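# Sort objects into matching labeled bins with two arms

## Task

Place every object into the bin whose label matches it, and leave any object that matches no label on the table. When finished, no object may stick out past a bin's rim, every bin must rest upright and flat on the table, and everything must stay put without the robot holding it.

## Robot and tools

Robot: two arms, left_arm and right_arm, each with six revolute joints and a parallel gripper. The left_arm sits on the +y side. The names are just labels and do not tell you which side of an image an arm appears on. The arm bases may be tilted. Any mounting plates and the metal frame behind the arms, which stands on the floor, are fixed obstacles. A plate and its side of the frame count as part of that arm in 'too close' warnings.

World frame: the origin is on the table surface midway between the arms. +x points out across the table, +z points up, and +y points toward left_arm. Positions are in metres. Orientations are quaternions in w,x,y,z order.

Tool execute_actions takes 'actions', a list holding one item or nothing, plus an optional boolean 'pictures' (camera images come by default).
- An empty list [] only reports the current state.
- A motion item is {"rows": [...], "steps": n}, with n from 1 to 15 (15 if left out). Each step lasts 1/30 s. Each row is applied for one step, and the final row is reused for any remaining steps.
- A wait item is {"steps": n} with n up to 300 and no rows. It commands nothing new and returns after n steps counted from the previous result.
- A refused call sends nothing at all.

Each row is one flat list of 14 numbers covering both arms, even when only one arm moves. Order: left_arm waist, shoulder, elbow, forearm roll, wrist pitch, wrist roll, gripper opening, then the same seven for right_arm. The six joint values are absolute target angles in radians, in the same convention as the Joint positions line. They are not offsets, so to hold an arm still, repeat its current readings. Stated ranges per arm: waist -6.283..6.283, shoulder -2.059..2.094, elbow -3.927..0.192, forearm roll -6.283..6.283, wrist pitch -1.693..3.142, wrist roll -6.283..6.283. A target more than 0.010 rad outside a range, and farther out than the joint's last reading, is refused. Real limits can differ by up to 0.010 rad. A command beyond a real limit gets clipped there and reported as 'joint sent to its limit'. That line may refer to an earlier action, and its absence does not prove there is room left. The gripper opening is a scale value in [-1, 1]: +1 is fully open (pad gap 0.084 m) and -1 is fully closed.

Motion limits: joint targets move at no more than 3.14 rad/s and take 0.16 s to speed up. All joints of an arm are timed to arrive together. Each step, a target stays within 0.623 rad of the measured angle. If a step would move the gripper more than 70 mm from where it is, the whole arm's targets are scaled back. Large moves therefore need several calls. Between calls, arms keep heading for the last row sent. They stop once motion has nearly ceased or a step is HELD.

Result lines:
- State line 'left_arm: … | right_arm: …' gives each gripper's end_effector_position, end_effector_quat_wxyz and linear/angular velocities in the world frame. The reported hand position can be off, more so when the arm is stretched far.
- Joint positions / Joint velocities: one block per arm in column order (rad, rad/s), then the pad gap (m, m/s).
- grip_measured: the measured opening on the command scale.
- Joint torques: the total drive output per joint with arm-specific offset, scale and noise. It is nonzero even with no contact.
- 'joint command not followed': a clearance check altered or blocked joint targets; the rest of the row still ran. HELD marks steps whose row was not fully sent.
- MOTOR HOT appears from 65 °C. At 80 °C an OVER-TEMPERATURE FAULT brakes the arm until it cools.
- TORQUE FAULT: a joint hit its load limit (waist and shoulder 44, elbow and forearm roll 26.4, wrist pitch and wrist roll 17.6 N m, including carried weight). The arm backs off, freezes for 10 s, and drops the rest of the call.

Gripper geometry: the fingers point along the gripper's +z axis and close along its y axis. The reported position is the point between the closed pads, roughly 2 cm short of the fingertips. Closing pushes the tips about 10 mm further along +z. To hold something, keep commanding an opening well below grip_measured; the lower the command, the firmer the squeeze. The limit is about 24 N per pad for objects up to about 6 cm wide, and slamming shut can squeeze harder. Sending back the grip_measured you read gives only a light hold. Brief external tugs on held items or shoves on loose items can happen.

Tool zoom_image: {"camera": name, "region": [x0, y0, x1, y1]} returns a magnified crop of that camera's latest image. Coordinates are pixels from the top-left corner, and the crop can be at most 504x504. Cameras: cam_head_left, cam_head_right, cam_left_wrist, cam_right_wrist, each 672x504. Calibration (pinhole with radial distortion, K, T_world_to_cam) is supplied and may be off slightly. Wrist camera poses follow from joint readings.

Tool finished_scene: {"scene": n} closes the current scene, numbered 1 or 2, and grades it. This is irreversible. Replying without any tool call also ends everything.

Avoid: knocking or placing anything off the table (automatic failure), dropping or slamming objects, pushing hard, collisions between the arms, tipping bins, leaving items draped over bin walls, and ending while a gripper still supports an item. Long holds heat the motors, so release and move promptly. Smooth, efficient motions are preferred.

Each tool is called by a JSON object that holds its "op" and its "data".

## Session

{"op": "execute_actions", "data": {"actions": []}}

Scene clock: 0.00 s of 4800.00 s.
left_arm: end_effector_position=(+0.1670, +0.0684, +0.1895) grip_measured=+1.00 end_effector_quat_wxyz=(-0.028, -0.165, +0.985, -0.042) end_effector_velocity=(-0.000, +0.000, -0.000) end_effector_angular_velocity=(-0.000, +0.001, +0.002) | right_arm: end_effector_position=(+0.4767, -0.7620, +0.3448) grip_measured=+1.00 end_effector_quat_wxyz=(+0.434, +0.480, +0.537, -0.541) end_effector_velocity=(-0.001, -0.001, +0.000) end_effector_angular_velocity=(-0.001, -0.001, -0.002)
Joint positions: left_arm=[-1.1   -0.591 -0.477 -0.099  1.014  1.854  0.084] | right_arm=[-0.416  0.368 -1.38  -1.801  1.151 -1.137  0.084]
Joint velocities: left_arm=[ 0.     0.     0.    -0.001  0.    -0.002 -0.   ] | right_arm=[-0.001 -0.     0.    -0.     0.001  0.001  0.   ]
Joint torques (N m, as the arm reports them, + toward a larger angle): no reading
camera_calibration (this result's frames):
cam_left_wrist: T_world_to_cam=[[-0.318872, 0.945099, -0.0714728, 0.0368449], [0.946694, 0.313955, -0.072135, -0.101345], [-0.0457355, -0.0906647, -0.994831, 0.33512], [0, 0, 0, 1]] pos_world=[0.123018, 0.0273791, 0.32871]
cam_right_wrist: T_world_to_cam=[[0.985869, -0.0549631, -0.158242, -0.424994], [0.155636, -0.0488618, 0.986605, -0.387081], [-0.0619588, -0.997292, -0.0396171, -0.585577], [0, 0, 0, 1]] pos_world=[0.442951, -0.626264, 0.291446]

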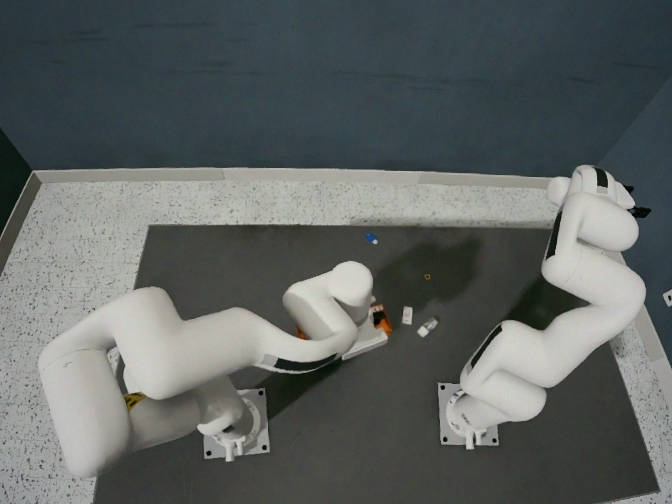

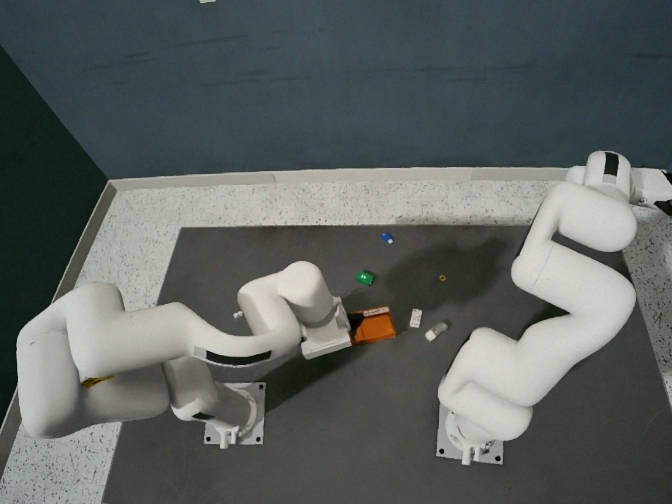

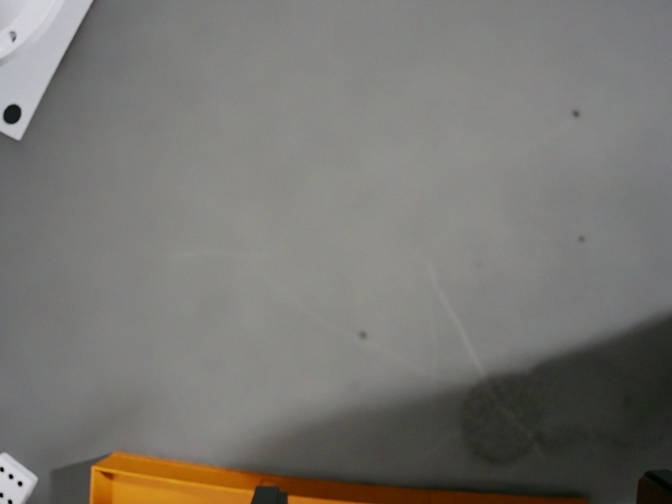

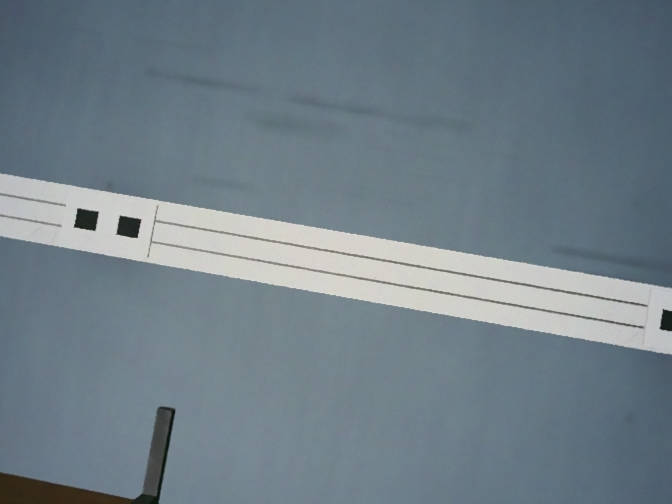

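{"op": "execute_actions", "data": {"actions": [{"rows":[[-1.1,-0.6,-0.55,0,1.15,-1.0,1,-1.0,-0.3,-0.7,0,1.0,0,1]]}], "pictures": false}}

{"op": "execute_actions", "data": {"actions": [{"steps":35}]}}

{"op": "execute_actions", "data": {"actions": [{"rows":[[0.9,-0.6,-0.55,0,1.15,0,1,-1.0,-0.3,-0.7,0,1.0,0,1]]}], "pictures": false}}

{"op": "execute_actions", "data": {"actions": [{"steps":45}]}}

{"op": "zoom_image", "data": {"camera": "cam_head_left", "region": [210,220,460,370]}}

Scene clock: 4.27 s of 4800.00 s.
left_arm: end_effector_position=(+0.1759, +0.0843, +0.2103) grip_measured=+1.00 end_effector_quat_wxyz=(-0.003, -0.584, +0.811, -0.002) end_effector_velocity=(+0.004, +0.015, +0.008) end_effector_angular_velocity=(+0.076, -0.002, +2.732) | right_arm: end_effector_position=(+0.2893, -0.7901, +0.3199) grip_measured=+1.00 end_effector_quat_wxyz=(+0.392, +0.712, +0.372, -0.448) end_effector_velocity=(-0.420, +0.038, -0.101) end_effector_angular_velocity=(+0.281, -1.284, -1.102)
Joint positions: left_arm=[-1.1   -0.6   -0.546 -0.005  1.142  0.889  0.084] | right_arm=[-0.647  0.107 -1.116 -1.51   1.092 -0.846  0.084]
Joint velocities: left_arm=[-0.    -0.001 -0.032  0.058  0.083 -2.756 -0.   ] | right_arm=[-0.525 -0.606  0.618  0.841 -0.136  0.838  0.   ]
Joint torques (N m, as the arm reports them, + toward a larger angle): left_arm=[ -0.76 -13.43 -18.91  -0.22  -1.85   0.  ] | right_arm=[ -1.32 -28.5  -12.7   -0.53   0.52   0.39]
Steps of this call (steps 1 to 90: nothing new was sent; then 0.77 s passed at rest; steps 91 to 105: all 15 steps of this action). Readings (joint positions):
91: left_arm=[-1.100 -0.591 -0.477 -0.099 1.014 1.854] | right_arm=[-0.416 0.368 -1.380 -1.801 1.151 -1.137]
92: left_arm=[-1.100 -0.591 -0.477 -0.099 1.015 1.850] | right_arm=[-0.418 0.365 -1.377 -1.798 1.150 -1.133]
94: left_arm=[-1.100 -0.591 -0.481 -0.092 1.024 1.809] | right_arm=[-0.445 0.334 -1.342 -1.765 1.140 -1.100]
98: left_arm=[-1.100 -0.595 -0.512 -0.051 1.080 1.537] | right_arm=[-0.523 0.249 -1.261 -1.682 1.123 -1.017]
105: the state above

Scene clock: 5.43 s of 4800.00 s.
left_arm: end_effector_position=(+0.1764, +0.0855, +0.2114) grip_measured=+1.00 end_effector_quat_wxyz=(+0.000, +1.000, -0.003, -0.000) end_effector_velocity=(+0.000, -0.000, +0.000) end_effector_angular_velocity=(-0.000, -0.001, +0.005) | right_arm: end_effector_position=(+0.1744, -0.6007, +0.1833) grip_measured=+1.00 end_effector_quat_wxyz=(+0.001, +0.850, -0.527, -0.001) end_effector_velocity=(+0.002, +0.002, -0.000) end_effector_angular_velocity=(+0.009, -0.017, -0.018)
Joint positions: left_arm=[-1.1   -0.6   -0.55   0.     1.15  -0.999  0.084] | right_arm=[-1.    -0.3   -0.7   -0.003  1.    -0.     0.084]
Joint velocities: left_arm=[ 0.     0.    -0.001  0.     0.    -0.005 -0.   ] | right_arm=[-0.003 -0.003  0.003  0.023  0.001  0.003  0.   ]
Joint torques (N m, as the arm reports them, + toward a larger angle): left_arm=[ -0.07 -13.08 -20.03   0.05  -1.43   0.31] | right_arm=[ -1.68 -16.83 -12.75  -0.18  -1.97   0.18]
Steps of this call (steps 1 to 35: the robot went on to your last target). Readings (joint positions):
1: left_arm=[-1.100 -0.600 -0.547 -0.004 1.145 0.797] | right_arm=[-0.665 0.087 -1.095 -1.481 1.087 -0.817]
2: left_arm=[-1.100 -0.600 -0.548 -0.003 1.146 0.704] | right_arm=[-0.682 0.067 -1.075 -1.451 1.083 -0.787]
4: left_arm=[-1.100 -0.600 -0.549 -0.001 1.148 0.520] | right_arm=[-0.717 0.026 -1.034 -1.386 1.074 -0.722]
8: left_arm=[-1.100 -0.600 -0.550 -0.000 1.150 0.151] | right_arm=[-0.786 -0.053 -0.952 -1.235 1.056 -0.571]
35: the state above
camera_calibration (this result's frames):
cam_left_wrist: T_world_to_cam=[[-0.0152862, -0.99988, 0.00252241, 0.122349], [-0.999876, 0.0152764, -0.00384969, 0.240392], [0.00381069, -0.00258094, -0.999989, 0.343629], [0, 0, 0, 1]] pos_world=[0.240923, 0.119549, 0.344242]
cam_right_wrist: T_world_to_cam=[[-0.898161, -0.439617, -0.00662783, -0.0738924], [-0.439613, 0.898185, -0.00217155, 0.681183], [0.00690767, 0.000963277, -0.999976, 0.313827], [0, 0, 0, 1]] pos_world=[0.230922, -0.644615, 0.314809]

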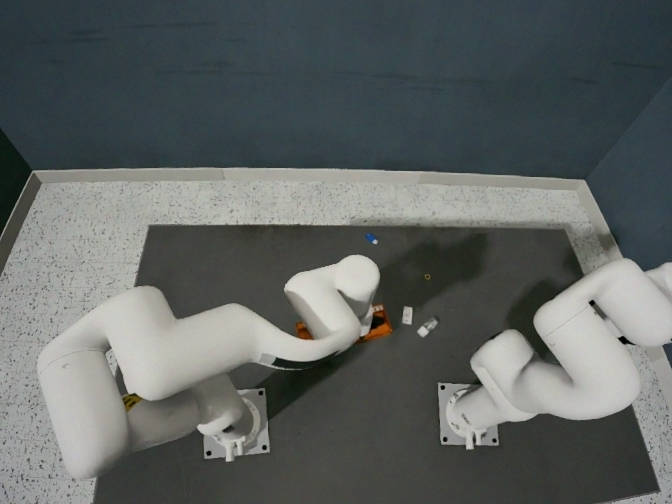

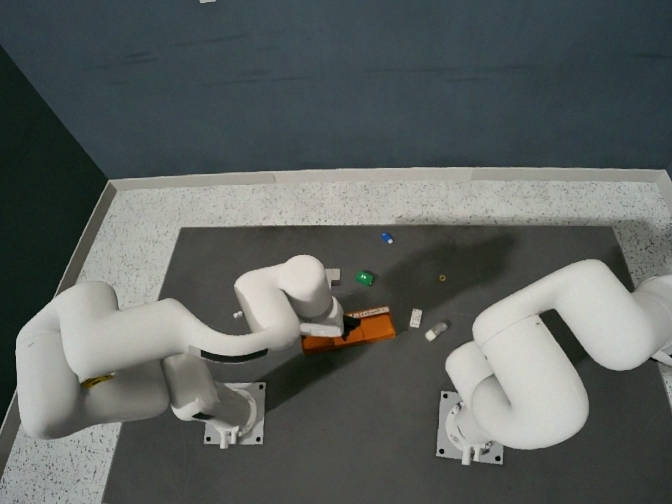

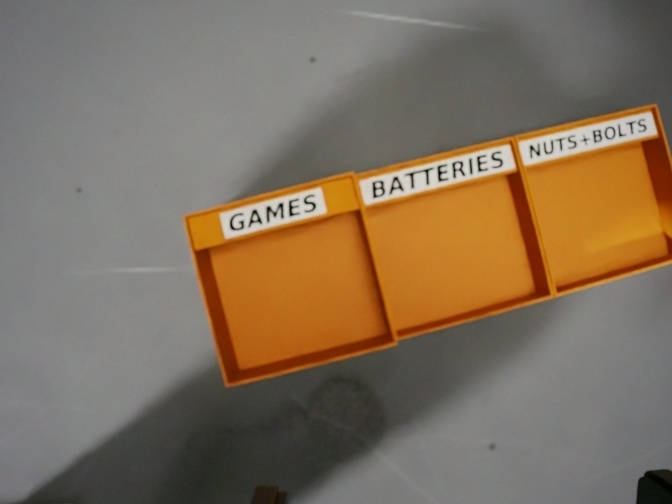

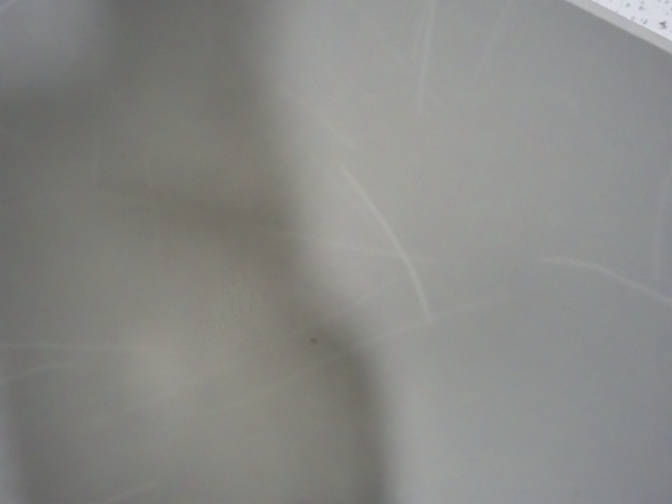

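Scene clock: 5.93 s of 4800.00 s.
left_arm: end_effector_position=(+0.2800, +0.1954, +0.2114) grip_measured=+1.00 end_effector_quat_wxyz=(+0.000, +1.000, -0.003, +0.000) end_effector_velocity=(+0.182, +0.329, +0.000) end_effector_angular_velocity=(+0.001, -0.001, +0.069) | right_arm: end_effector_position=(+0.1747, -0.6005, +0.1833) grip_measured=+1.00 end_effector_quat_wxyz=(+0.000, +0.850, -0.527, -0.000) end_effector_velocity=(-0.000, -0.000, +0.000) end_effector_angular_velocity=(-0.001, -0.000, +0.001)
Joint positions: left_arm=[-0.598 -0.6   -0.55   0.     1.15  -0.498  0.084] | right_arm=[-1.    -0.3   -0.7   -0.     1.    -0.     0.084]
Joint velocities: left_arm=[ 1.236  0.    -0.001  0.001  0.     1.166  0.   ] | right_arm=[-0.    -0.001  0.    -0.     0.    -0.002  0.   ]
Joint torques (N m, as the arm reports them, + toward a larger angle): left_arm=[  0.11 -13.01 -19.33   0.08  -1.67  -0.03] | right_arm=[ -1.96 -16.51 -12.64  -0.05  -1.76   0.12]
Steps of this call (steps 1 to 15: all 15 steps of this action). Readings (joint positions):
1: left_arm=[-1.100 -0.600 -0.550 -0.000 1.150 -0.999] | right_arm=[-1.000 -0.300 -0.700 -0.002 1.000 -0.000]
2: left_arm=[-1.097 -0.600 -0.550 -0.000 1.150 -0.996] | right_arm=[-1.000 -0.300 -0.700 -0.001 1.000 -0.000]
4: left_arm=[-1.059 -0.600 -0.550 -0.000 1.150 -0.954] | right_arm=[-1.000 -0.300 -0.700 -0.001 1.000 -0.000]
8: left_arm=[-0.886 -0.600 -0.550 0.000 1.150 -0.785] | right_arm=[-1.000 -0.300 -0.700 -0.000 1.000 -0.000]
15: the state above

Scene clock: 7.43 s of 4800.00 s.
left_arm: end_effector_position=(+0.1802, +0.5963, +0.2113) grip_measured=+1.00 end_effector_quat_wxyz=(+0.000, +0.880, +0.476, -0.000) end_effector_velocity=(-0.004, +0.003, +0.000) end_effector_angular_velocity=(+0.001, -0.000, +0.016) | right_arm: end_effector_position=(+0.1747, -0.6005, +0.1833) grip_measured=+1.00 end_effector_quat_wxyz=(+0.000, +0.850, -0.527, -0.000) end_effector_velocity=(-0.000, +0.000, -0.000) end_effector_angular_velocity=(+0.000, +0.000, +0.002)
Joint positions: left_arm=[ 0.898 -0.6   -0.55  -0.     1.15  -0.     0.084] | right_arm=[-1.    -0.3   -0.7    0.     1.     0.     0.084]
Joint velocities: left_arm=[ 0.017  0.001 -0.001  0.001 -0.     0.     0.   ] | right_arm=[-0.     0.     0.    -0.    -0.    -0.002  0.   ]
Joint torques (N m, as the arm reports them, + toward a larger angle): left_arm=[ -0.56 -13.66 -19.36  -0.06  -1.84   0.29] | right_arm=[ -1.68 -16.76 -12.45  -0.05  -2.07   0.18]
Steps of this call (steps 1 to 45: the robot went on to your last target). Readings (joint positions):
1: left_arm=[-0.556 -0.600 -0.550 0.000 1.150 -0.461] | right_arm=[-1.000 -0.300 -0.700 -0.000 1.000 -0.000]
2: left_arm=[-0.515 -0.600 -0.550 0.000 1.150 -0.426] | right_arm=[-1.000 -0.300 -0.700 -0.000 1.000 -0.000]
4: left_arm=[-0.433 -0.600 -0.550 0.000 1.150 -0.365] | right_arm=[-1.000 -0.300 -0.700 -0.000 1.000 -0.000]
8: left_arm=[-0.268 -0.600 -0.550 0.000 1.150 -0.267] | right_arm=[-1.000 -0.300 -0.700 -0.000 1.000 -0.000]
45: the state above
camera_calibration (this result's frames):
cam_left_wrist: T_world_to_cam=[[0.832211, -0.554454, 0.00259519, 0.2148], [-0.554443, -0.832213, -0.00376665, 0.661517], [0.00424818, 0.00169576, -0.99999, 0.342279], [0, 0, 0, 1]] pos_world=[0.186561, 0.669039, 0.344209]
cam_right_wrist: T_world_to_cam=[[-0.899097, -0.437662, -0.00877339, -0.07187], [-0.437661, 0.899137, -0.00212359, 0.681273], [0.0088179, 0.00193046, -0.999959, 0.314055], [0, 0, 0, 1]] pos_world=[0.230779, -0.644619, 0.314859]

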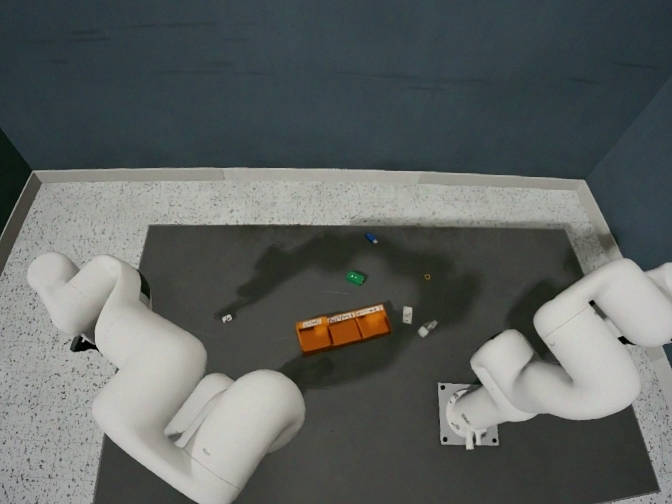

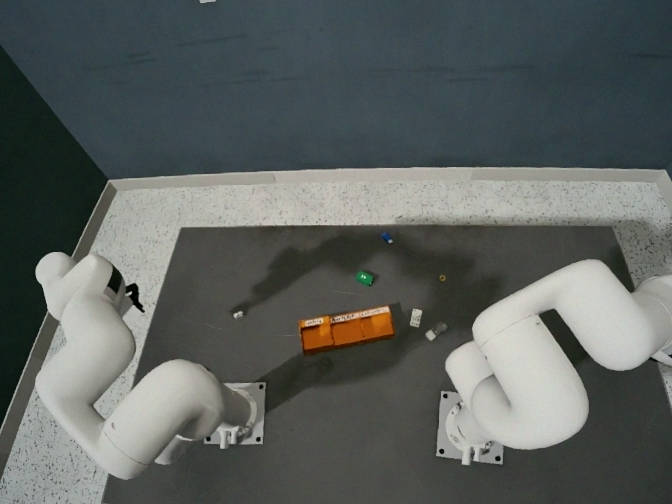

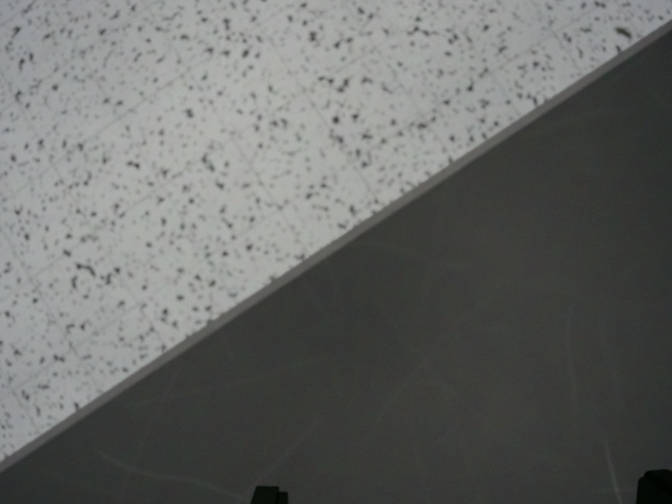

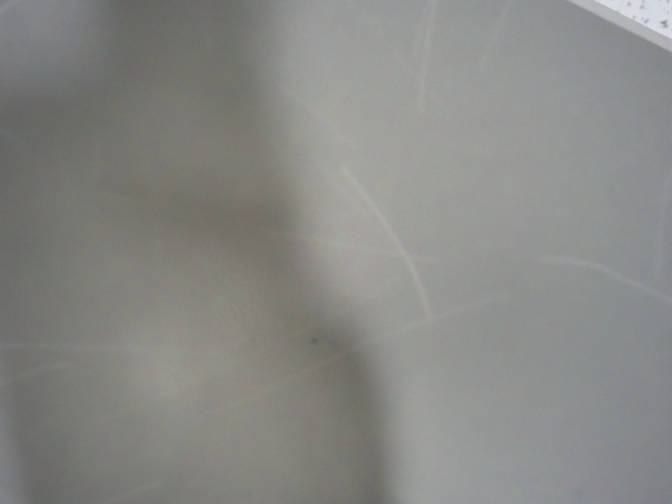

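Region (210, 220, 460, 370) of cam_head_left's 672x504 image, scaled by 2.016, with more detail than that image has; it fills the top 302 rows of this view, and the rest is white.

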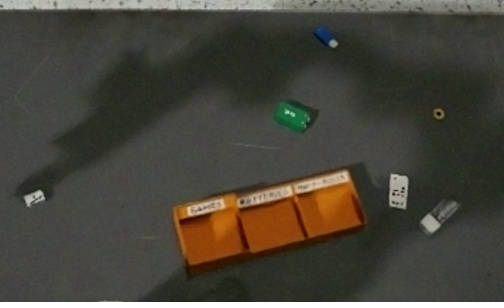

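{"op": "execute_actions", "data": {"actions": [{"rows":[[0.081,-0.579,-0.287,0,0.866,-0.125,0,0.557,-0.4,-0.448,0,0.848,-2.594,0.1]]}], "pictures": false}}

{"op": "execute_actions", "data": {"actions": [{"steps":45}]}}

Scene clock: 22.00 s of 4800.00 s.
left_arm: end_effector_position=(+0.2665, +0.4837, +0.1530) grip_measured=-0.01 end_effector_quat_wxyz=(+0.000, +0.957, +0.290, -0.000) end_effector_velocity=(+0.135, -0.330, -0.123) end_effector_angular_velocity=(-0.002, +0.003, -1.052) | right_arm: end_effector_position=(+0.2792, -0.4830, +0.1541) grip_measured=+0.09 end_effector_quat_wxyz=(-0.000, +0.993, -0.121, -0.000) end_effector_velocity=(+0.201, +0.323, -0.048) end_effector_angular_velocity=(-0.000, -0.001, +2.175)
Joint positions: left_arm=[ 0.417 -0.587 -0.385 -0.     0.972 -0.078  0.044] | right_arm=[-0.565 -0.354 -0.563  0.     0.917 -0.435  0.048]
Joint velocities: left_arm=[-1.222  0.029  0.358 -0.    -0.384 -0.17  -0.   ] | right_arm=[ 1.091 -0.092  0.229 -0.    -0.138 -1.084  0.   ]
Joint torques (N m, as the arm reports them, + toward a larger angle): left_arm=[ -1.02 -12.89 -18.4    0.01  -1.78   0.06] | right_arm=[ -1.69 -14.5  -12.09   0.05  -2.06   0.08]
Steps of this call (steps 1 to 15: the robot went on to your last target; steps 16 to 90: nothing new was sent; then 11.07 s passed at rest; steps 91 to 105: all 15 steps of this action). Readings (joint positions):
91: left_arm=[0.900 -0.600 -0.550 0.000 1.150 -0.000] | right_arm=[-1.000 -0.300 -0.700 -0.000 1.000 -0.000]
92: left_arm=[0.897 -0.600 -0.549 0.000 1.148 -0.001] | right_arm=[-0.997 -0.301 -0.699 -0.000 0.999 -0.004]
94: left_arm=[0.859 -0.600 -0.534 0.000 1.129 -0.009] | right_arm=[-0.960 -0.307 -0.685 -0.000 0.989 -0.045]
98: left_arm=[0.698 -0.593 -0.468 -0.000 1.063 -0.038] | right_arm=[-0.815 -0.328 -0.628 0.000 0.957 -0.186]
105: the state above

Scene clock: 23.50 s of 4800.00 s.
left_arm: end_effector_position=(+0.2859, +0.3901, +0.1201) grip_measured=-0.01 end_effector_quat_wxyz=(+0.000, +0.989, +0.149, +0.000) end_effector_velocity=(-0.000, -0.000, -0.000) end_effector_angular_velocity=(-0.001, +0.000, +0.000) | right_arm: end_effector_position=(+0.3004, -0.1272, +0.1300) grip_measured=+0.09 end_effector_quat_wxyz=(+0.000, +0.054, +0.999, +0.000) end_effector_velocity=(-0.001, +0.002, -0.000) end_effector_angular_velocity=(+0.000, -0.001, +0.056)
Joint positions: left_arm=[ 0.081 -0.579 -0.287 -0.     0.866 -0.125  0.044] | right_arm=[ 0.556 -0.4   -0.448 -0.     0.848 -2.589  0.048]
Joint velocities: left_arm=[ 0.    -0.     0.001 -0.001 -0.001  0.    -0.   ] | right_arm=[ 0.005  0.     0.001 -0.    -0.002 -0.051  0.   ]
Joint torques (N m, as the arm reports them, + toward a larger angle): left_arm=[ -0.18 -12.19 -18.06   0.07  -1.93   0.23] | right_arm=[ -1.59 -12.61 -11.91  -0.1   -1.91   0.23]
Steps of this call (steps 1 to 45: the robot went on to your last target). Readings (joint positions):
1: left_arm=[0.376 -0.586 -0.373 -0.000 0.959 -0.084] | right_arm=[-0.529 -0.357 -0.555 0.000 0.913 -0.471]
2: left_arm=[0.335 -0.585 -0.361 -0.000 0.946 -0.090] | right_arm=[-0.492 -0.360 -0.548 0.000 0.909 -0.508]
4: left_arm=[0.253 -0.583 -0.337 -0.000 0.920 -0.101] | right_arm=[-0.418 -0.365 -0.535 0.000 0.901 -0.582]
8: left_arm=[0.121 -0.580 -0.298 -0.000 0.880 -0.119] | right_arm=[-0.269 -0.374 -0.514 0.000 0.888 -0.731]
45: the state above
camera_calibration (this result's frames):
cam_left_wrist: T_world_to_cam=[[0.287146, -0.957883, 0.00252453, 0.326036], [-0.957877, -0.287154, -0.00385509, 0.45087], [0.00441765, -0.00131121, -0.999989, 0.252022], [0, 0, 0, 1]] pos_world=[0.337144, 0.442104, 0.252934]
cam_right_wrist: T_world_to_cam=[[0.113599, 0.993488, -0.00877703, 0.125686], [0.993522, -0.113622, -0.00209748, -0.248059], [-0.00308108, -0.0084819, -0.999959, 0.260973], [0, 0, 0, 1]] pos_world=[0.232978, -0.150839, 0.261545]

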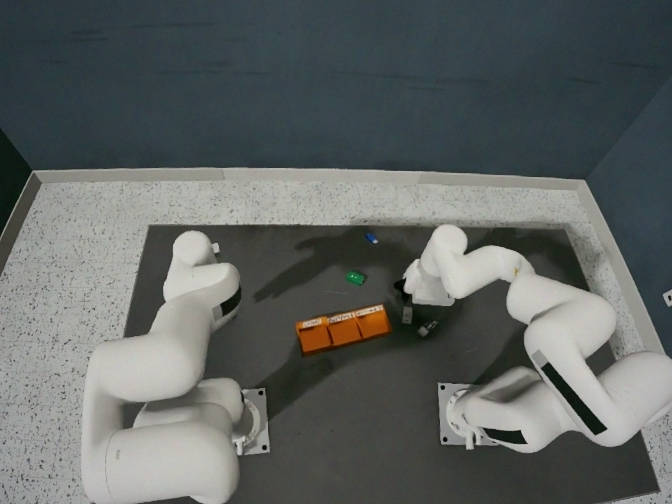

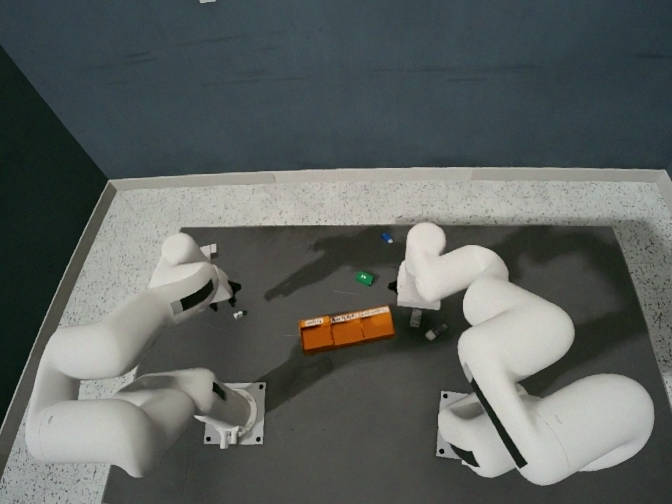

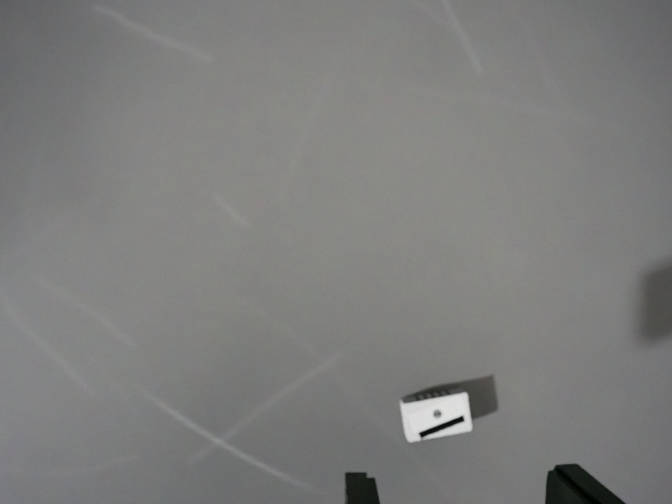

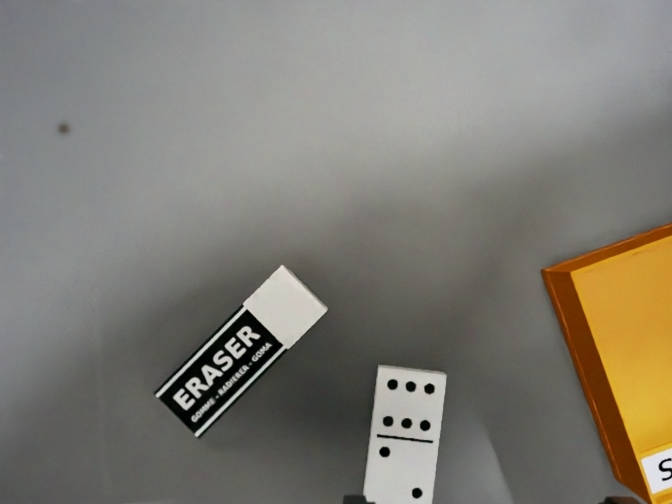

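{"op": "execute_actions", "data": {"actions": [{"rows":[[0.9,-0.579,-0.287,0,0.866,-0.125,0,0.527,-0.258,-0.379,0,0.637,-2.474,0.1]],"steps":12}], "pictures": false}}

{"op": "execute_actions", "data": {"actions": [{"rows":[[0.9,-0.579,-0.287,0,0.866,-0.125,0,0.527,-0.16,-0.362,0,0.522,-2.474,0.1],[0.9,-0.579,-0.287,0,0.866,-0.125,0,0.527,-0.16,-0.362,0,0.522,-2.474,0.1],[0.9,-0.579,-0.287,0,0.866,-0.125,0,0.527,-0.16,-0.362,0,0.522,-2.474,0.1],[0.9,-0.579,-0.287,0,0.866,-0.125,0,0.527,-0.16,-0.362,0,0.522,-2.474,0.1],[0.9,-0.579,-0.287,0,0.866,-0.125,0,0.527,-0.062,-0.354,0,0.416,-2.474,0.1]]}]}}

Scene clock: 34.40 s of 4800.00 s.
left_arm: end_effector_position=(+0.2450, +0.4936, +0.1202) grip_measured=-0.01 end_effector_quat_wxyz=(-0.000, +0.939, +0.345, +0.000) end_effector_velocity=(-0.203, +0.310, +0.000) end_effector_angular_velocity=(+0.000, -0.001, +1.341) | right_arm: end_effector_position=(+0.3024, -0.1363, +0.0763) grip_measured=+0.09 end_effector_quat_wxyz=(-0.001, +0.123, +0.992, -0.001) end_effector_velocity=(+0.028, +0.009, +0.004) end_effector_angular_velocity=(+0.036, -0.084, -0.063)
Joint positions: left_arm=[ 0.486 -0.579 -0.287  0.     0.866 -0.125  0.044] | right_arm=[ 0.528 -0.262 -0.381  0.     0.645 -2.479  0.048]
Joint velocities: left_arm=[ 1.341 -0.    -0.    -0.    -0.     0.     0.   ] | right_arm=[-0.009  0.032 -0.02  -0.001 -0.103  0.054  0.   ]
Joint torques (N m, as the arm reports them, + toward a larger angle): left_arm=[ -0.8  -12.43 -17.68  -0.17  -1.65   0.12] | right_arm=[ -1.55 -15.01 -10.22  -0.12  -1.48   0.  ]
Steps of this call (steps 1 to 15: the robot went on to your last target; steps 16 to 90: nothing new was sent; then 7.50 s passed at rest; steps 91 to 102: all 12 steps of this action). Readings (joint positions):
91: left_arm=[0.081 -0.579 -0.287 -0.000 0.866 -0.125] | right_arm=[0.557 -0.400 -0.448 -0.000 0.848 -2.594]
92: left_arm=[0.084 -0.579 -0.287 -0.000 0.866 -0.125] | right_arm=[0.557 -0.398 -0.447 -0.000 0.844 -2.592]
94: left_arm=[0.123 -0.579 -0.287 -0.000 0.866 -0.125] | right_arm=[0.551 -0.374 -0.438 -0.000 0.802 -2.568]
98: left_arm=[0.308 -0.579 -0.287 0.000 0.866 -0.125] | right_arm=[0.532 -0.281 -0.387 0.000 0.678 -2.497]
102: the state above

Scene clock: 34.90 s of 4800.00 s.
left_arm: end_effector_position=(+0.1658, +0.5727, +0.1200) grip_measured=-0.01 end_effector_quat_wxyz=(+0.000, +0.849, +0.528, -0.000) end_effector_velocity=(-0.010, +0.007, +0.001) end_effector_angular_velocity=(+0.002, -0.002, +0.045) | right_arm: end_effector_position=(+0.3031, -0.1363, +0.0220) grip_measured=+0.09 end_effector_quat_wxyz=(+0.000, +0.126, +0.992, +0.000) end_effector_velocity=(+0.010, +0.005, -0.004) end_effector_angular_velocity=(+0.013, -0.030, -0.000)
Joint positions: left_arm=[ 0.895 -0.579 -0.287 -0.     0.866 -0.125  0.044] | right_arm=[ 0.527 -0.066 -0.355 -0.     0.421 -2.474  0.048]
Joint velocities: left_arm=[ 0.044  0.    -0.001 -0.001 -0.001 -0.    -0.   ] | right_arm=[ 0.001  0.034 -0.01   0.    -0.057  0.001  0.   ]
Joint torques (N m, as the arm reports them, + toward a larger angle): left_arm=[ -0.71 -12.1  -17.84  -0.05  -1.68   0.29] | right_arm=[ -1.97 -17.22  -8.35   0.22  -1.67   0.31]
Steps of this call (steps 1 to 15: all 15 steps of this action). Readings (joint positions):
1: left_arm=[0.531 -0.579 -0.287 0.000 0.866 -0.125] | right_arm=[0.528 -0.261 -0.381 -0.000 0.642 -2.477]
2: left_arm=[0.576 -0.579 -0.287 0.000 0.866 -0.125] | right_arm=[0.528 -0.258 -0.381 -0.000 0.636 -2.476]
4: left_arm=[0.666 -0.579 -0.287 0.000 0.866 -0.125] | right_arm=[0.527 -0.229 -0.378 -0.000 0.598 -2.475]
8: left_arm=[0.830 -0.579 -0.287 0.000 0.866 -0.125] | right_arm=[0.527 -0.132 -0.361 -0.000 0.493 -2.474]
15: the state above
camera_calibration (this result's frames):
cam_left_wrist: T_world_to_cam=[[0.893441, -0.449173, 0.00250147, 0.143596], [-0.449164, -0.893442, -0.00352277, 0.651096], [0.00381725, 0.00202382, -0.999991, 0.250883], [0, 0, 0, 1]] pos_world=[0.163197, 0.645708, 0.252815]
cam_right_wrist: T_world_to_cam=[[0.255445, 0.966786, -0.0085745, 0.0868091], [0.966815, -0.255469, -0.00185204, -0.263305], [-0.00398105, -0.00781686, -0.999962, 0.153341], [0, 0, 0, 1]] pos_world=[0.233003, -0.149993, 0.153592]

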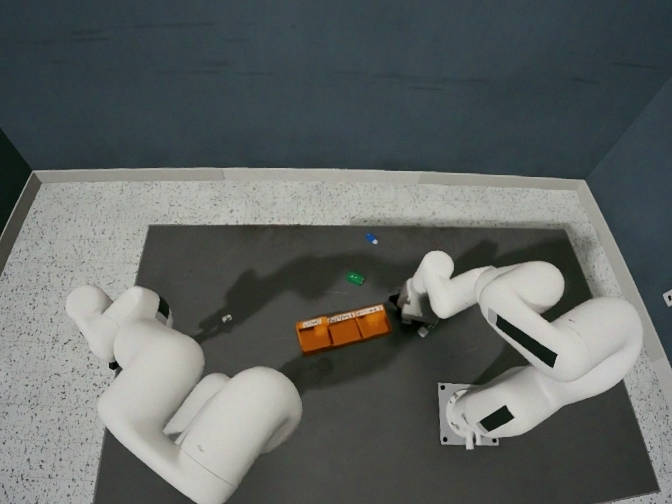

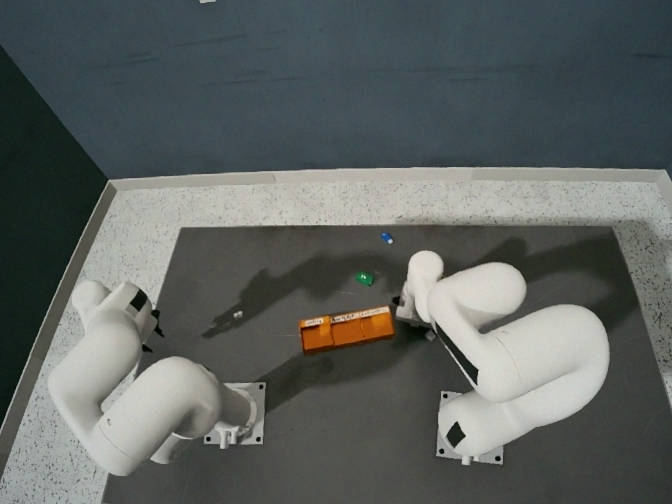

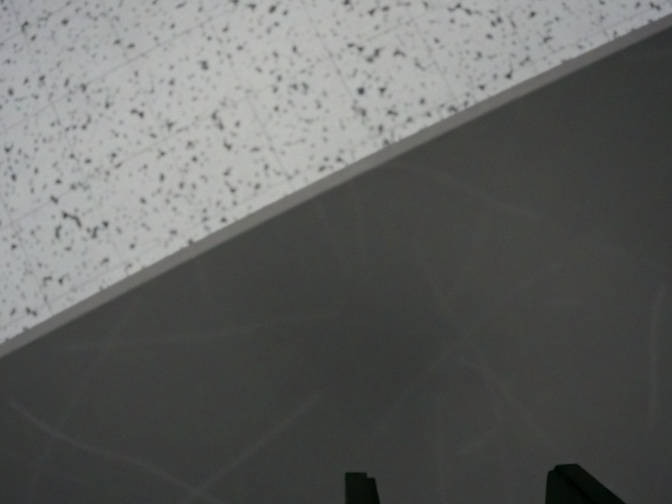

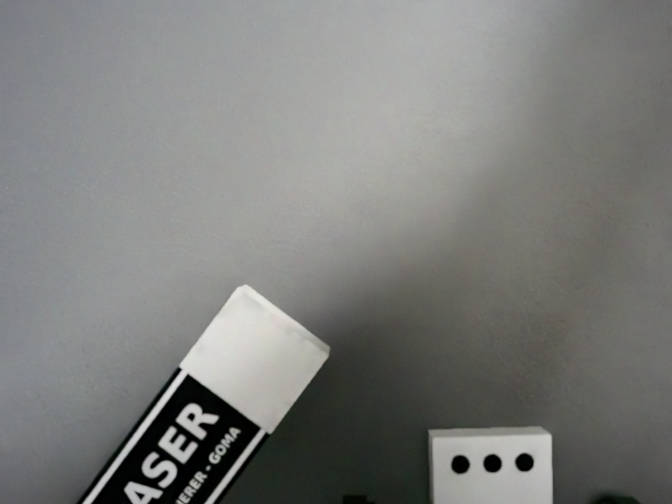

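{"op": "execute_actions", "data": {"actions": [{"rows":[[0.9,-0.579,-0.287,0,0.866,-0.125,0,0.527,-0.062,-0.354,0,0.416,-2.474,-0.3],[0.9,-0.579,-0.287,0,0.866,-0.125,0,0.527,-0.062,-0.354,0,0.416,-2.474,-0.3],[0.9,-0.579,-0.287,0,0.866,-0.125,0,0.527,-0.062,-0.354,0,0.416,-2.474,-0.3],[0.9,-0.579,-0.287,0,0.866,-0.125,0,0.527,-0.062,-0.354,0,0.416,-2.474,-0.3],[0.9,-0.579,-0.287,0,0.866,-0.125,0,0.527,-0.062,-0.354,0,0.416,-2.474,-0.75]],"steps":12}], "pictures": false}}

{"op": "execute_actions", "data": {"actions": [{"rows":[[0.9,-0.579,-0.287,0,0.866,-0.125,0,0.527,-0.31,-0.395,0,0.705,-2.474,-0.75]],"steps":13}], "pictures": false}}

{"op": "execute_actions", "data": {"actions": [{"rows":[[0.9,-0.579,-0.287,0,0.866,-0.125,0,1.203,0.148,-0.876,0,0.728,-2.314,-0.75]]}], "pictures": false}}

{"op": "execute_actions", "data": {"actions": [{"steps":25}]}}

Scene clock: 42.07 s of 4800.00 s.
left_arm: end_effector_position=(+0.1646, +0.5736, +0.1201) grip_measured=-0.01 end_effector_quat_wxyz=(+0.000, +0.848, +0.531, +0.000) end_effector_velocity=(-0.000, -0.000, -0.000) end_effector_angular_velocity=(-0.001, +0.001, -0.000) | right_arm: end_effector_position=(+0.3036, -0.1361, +0.0213) grip_measured=-0.45 end_effector_quat_wxyz=(+0.001, +0.126, +0.992, +0.000) end_effector_velocity=(+0.000, +0.000, +0.000) end_effector_angular_velocity=(+0.001, -0.001, +0.001)
Joint positions: left_arm=[ 0.9   -0.579 -0.287 -0.     0.866 -0.125  0.044] | right_arm=[ 0.527 -0.063 -0.355 -0.     0.416 -2.474  0.024]
Joint velocities: left_arm=[-0.     0.001  0.     0.     0.    -0.    -0.   ] | right_arm=[-0.    -0.     0.001  0.    -0.002 -0.001  0.   ]
Joint torques (N m, as the arm reports them, + toward a larger angle): left_arm=[ -1.   -11.93 -18.06   0.26  -1.74   0.19] | right_arm=[ -0.94 -13.5   -7.23   0.29  -1.24   0.25]
Steps of this call (steps 1 to 15: the robot went on to your last target; steps 16 to 90: nothing new was sent; then 3.77 s passed at rest; steps 91 to 102: all 12 steps of this action). Readings (joint positions):
91: left_arm=[0.900 -0.579 -0.287 -0.000 0.866 -0.125] | right_arm=[0.527 -0.062 -0.354 0.000 0.416 -2.474]
92: left_arm=[0.900 -0.579 -0.287 -0.000 0.866 -0.125] | right_arm=[0.527 -0.062 -0.354 0.000 0.416 -2.474]
94: left_arm=[0.900 -0.579 -0.287 -0.000 0.866 -0.125] | right_arm=[0.527 -0.062 -0.355 -0.000 0.416 -2.474]
98: left_arm=[0.900 -0.579 -0.287 -0.000 0.866 -0.125] | right_arm=[0.527 -0.063 -0.355 -0.000 0.416 -2.474]
102: the state above

Scene clock: 42.50 s of 4800.00 s.
left_arm: end_effector_position=(+0.1646, +0.5736, +0.1201) grip_measured=-0.01 end_effector_quat_wxyz=(+0.000, +0.848, +0.531, +0.000) end_effector_velocity=(+0.000, +0.000, +0.000) end_effector_angular_velocity=(+0.001, -0.000, +0.000) | right_arm: end_effector_position=(+0.3032, -0.1362, +0.0900) grip_measured=-0.45 end_effector_quat_wxyz=(+0.000, +0.126, +0.992, +0.000) end_effector_velocity=(-0.030, -0.014, -0.002) end_effector_angular_velocity=(-0.037, +0.084, -0.002)
Joint positions: left_arm=[ 0.9   -0.579 -0.287  0.     0.866 -0.125  0.044] | right_arm=[ 0.527 -0.303 -0.393  0.     0.696 -2.474  0.024]
Joint velocities: left_arm=[-0.    -0.    -0.001 -0.     0.    -0.    -0.   ] | right_arm=[-0.002 -0.054  0.028  0.     0.118 -0.001 -0.   ]
Joint torques (N m, as the arm reports them, + toward a larger angle): left_arm=[ -1.01 -12.11 -18.27   0.05  -1.79   0.23] | right_arm=[ -1.89 -13.52 -11.1   -0.17  -2.19   0.21]
Steps of this call (steps 1 to 13: all 13 steps of this action). Readings (joint positions):
1: left_arm=[0.900 -0.579 -0.287 0.000 0.866 -0.125] | right_arm=[0.527 -0.063 -0.355 -0.000 0.416 -2.474]
2: left_arm=[0.900 -0.579 -0.287 0.000 0.866 -0.125] | right_arm=[0.527 -0.065 -0.355 -0.000 0.420 -2.474]
4: left_arm=[0.900 -0.579 -0.287 0.000 0.866 -0.125] | right_arm=[0.527 -0.095 -0.356 0.000 0.463 -2.474]
8: left_arm=[0.900 -0.579 -0.287 0.000 0.866 -0.125] | right_arm=[0.527 -0.253 -0.388 0.000 0.633 -2.474]
13: the state above

Scene clock: 43.00 s of 4800.00 s.
left_arm: end_effector_position=(+0.1646, +0.5736, +0.1201) grip_measured=-0.01 end_effector_quat_wxyz=(+0.000, +0.848, +0.531, +0.000) end_effector_velocity=(+0.000, +0.000, +0.000) end_effector_angular_velocity=(+0.001, -0.001, +0.002) | right_arm: end_effector_position=(+0.2854, +0.0223, +0.0926) grip_measured=-0.45 end_effector_quat_wxyz=(-0.002, -0.023, +1.000, -0.002) end_effector_velocity=(-0.098, +0.394, +0.022) end_effector_angular_velocity=(+0.087, -0.092, +0.664)
Joint positions: left_arm=[ 0.9   -0.579 -0.287  0.     0.866 -0.125  0.044] | right_arm=[ 0.918 -0.038 -0.673  0.     0.717 -2.381  0.024]
Joint velocities: left_arm=[ 0.001 -0.    -0.    -0.    -0.001 -0.001 -0.   ] | right_arm=[ 0.862  0.554 -0.683 -0.008  0.002  0.203  0.   ]
Joint torques (N m, as the arm reports them, + toward a larger angle): left_arm=[ -0.96 -12.32 -17.74  -0.18  -1.66   0.3 ] | right_arm=[ -1.12 -22.94 -11.13  -0.22  -1.85   0.21]
Steps of this call (steps 1 to 15: all 15 steps of this action). Readings (joint positions):
1: left_arm=[0.900 -0.579 -0.287 0.000 0.866 -0.125] | right_arm=[0.527 -0.305 -0.393 0.000 0.699 -2.474]
2: left_arm=[0.900 -0.579 -0.287 -0.000 0.866 -0.125] | right_arm=[0.530 -0.303 -0.395 0.000 0.701 -2.473]
4: left_arm=[0.900 -0.579 -0.287 0.000 0.866 -0.125] | right_arm=[0.567 -0.275 -0.423 0.000 0.704 -2.463]
8: left_arm=[0.900 -0.579 -0.287 0.000 0.866 -0.125] | right_arm=[0.705 -0.180 -0.524 0.000 0.709 -2.430]
15: the state above

Scene clock: 43.83 s of 4800.00 s.
left_arm: end_effector_position=(+0.1646, +0.5736, +0.1201) grip_measured=-0.01 end_effector_quat_wxyz=(+0.000, +0.848, +0.531, +0.000) end_effector_velocity=(-0.000, -0.000, -0.000) end_effector_angular_velocity=(-0.000, +0.001, -0.002) | right_arm: end_effector_position=(+0.2198, +0.1390, +0.0850) grip_measured=-0.45 end_effector_quat_wxyz=(+0.000, -0.131, +0.991, +0.000) end_effector_velocity=(-0.001, +0.001, -0.001) end_effector_angular_velocity=(-0.001, +0.000, +0.001)
Joint positions: left_arm=[ 0.9   -0.579 -0.287 -0.     0.866 -0.125  0.044] | right_arm=[ 1.202  0.148 -0.876 -0.     0.728 -2.314  0.024]
Joint velocities: left_arm=[-0.    -0.     0.     0.001  0.001  0.001 -0.   ] | right_arm=[ 0.003  0.003 -0.002 -0.    -0.     0.002  0.   ]
Joint torques (N m, as the arm reports them, + toward a larger angle): left_arm=[ -0.65 -11.54 -18.16  -0.02  -1.84   0.46] | right_arm=[ -1.93 -27.06 -11.28   0.03  -1.86   0.04]
Steps of this call (steps 1 to 25: the robot went on to your last target). Readings (joint positions):
1: left_arm=[0.900 -0.579 -0.287 -0.000 0.866 -0.125] | right_arm=[0.947 -0.020 -0.696 -0.000 0.718 -2.374]
2: left_arm=[0.900 -0.579 -0.287 -0.000 0.866 -0.125] | right_arm=[0.976 -0.002 -0.717 -0.000 0.718 -2.367]
4: left_arm=[0.900 -0.579 -0.287 -0.000 0.866 -0.125] | right_arm=[1.032 0.035 -0.758 -0.000 0.720 -2.354]
8: left_arm=[0.900 -0.579 -0.287 -0.000 0.866 -0.125] | right_arm=[1.142 0.107 -0.834 -0.000 0.725 -2.328]
25: the state above
camera_calibration (this result's frames):
cam_left_wrist: T_world_to_cam=[[0.895804, -0.444442, 0.00252427, 0.141932], [-0.444431, -0.895805, -0.00385318, 0.651994], [0.00397377, 0.00232982, -0.999989, 0.250782], [0, 0, 0, 1]] pos_world=[0.161627, 0.646555, 0.252934]
cam_right_wrist: T_world_to_cam=[[-0.254249, 0.967099, -0.00874478, -0.0454655], [0.967139, 0.254241, -0.00207976, -0.183215], [0.000211948, -0.00898619, -0.99996, 0.217325], [0, 0, 0, 1]] pos_world=[0.165589, 0.0925034, 0.216537]

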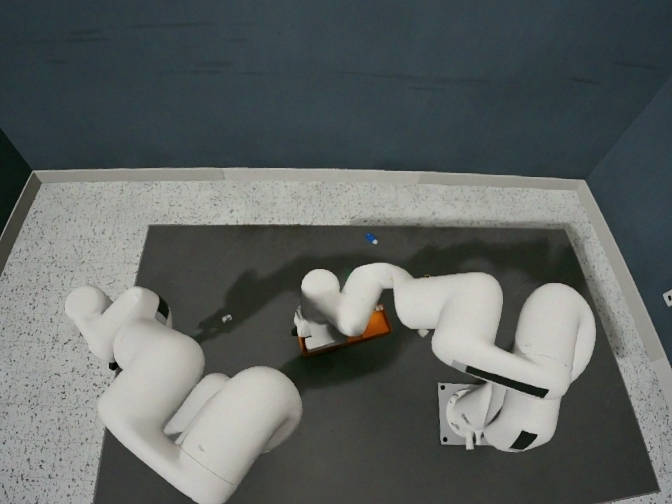

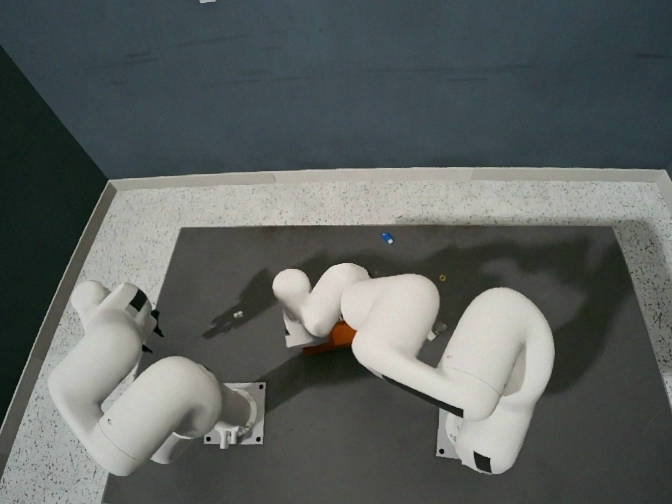

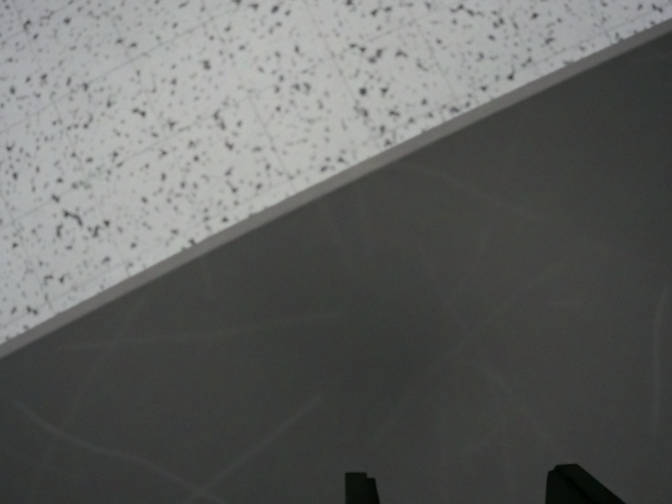

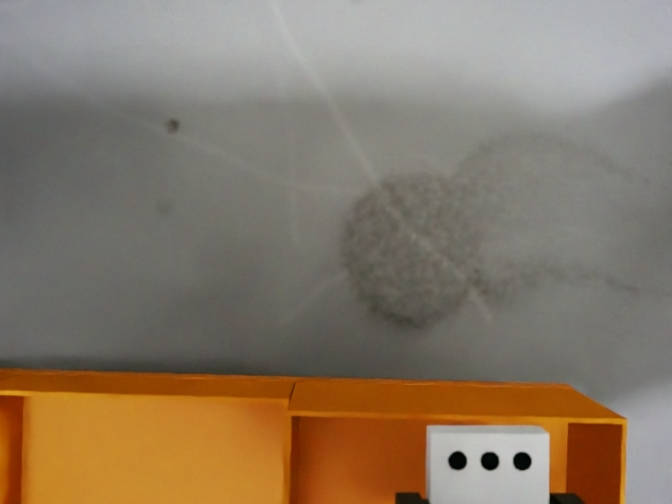

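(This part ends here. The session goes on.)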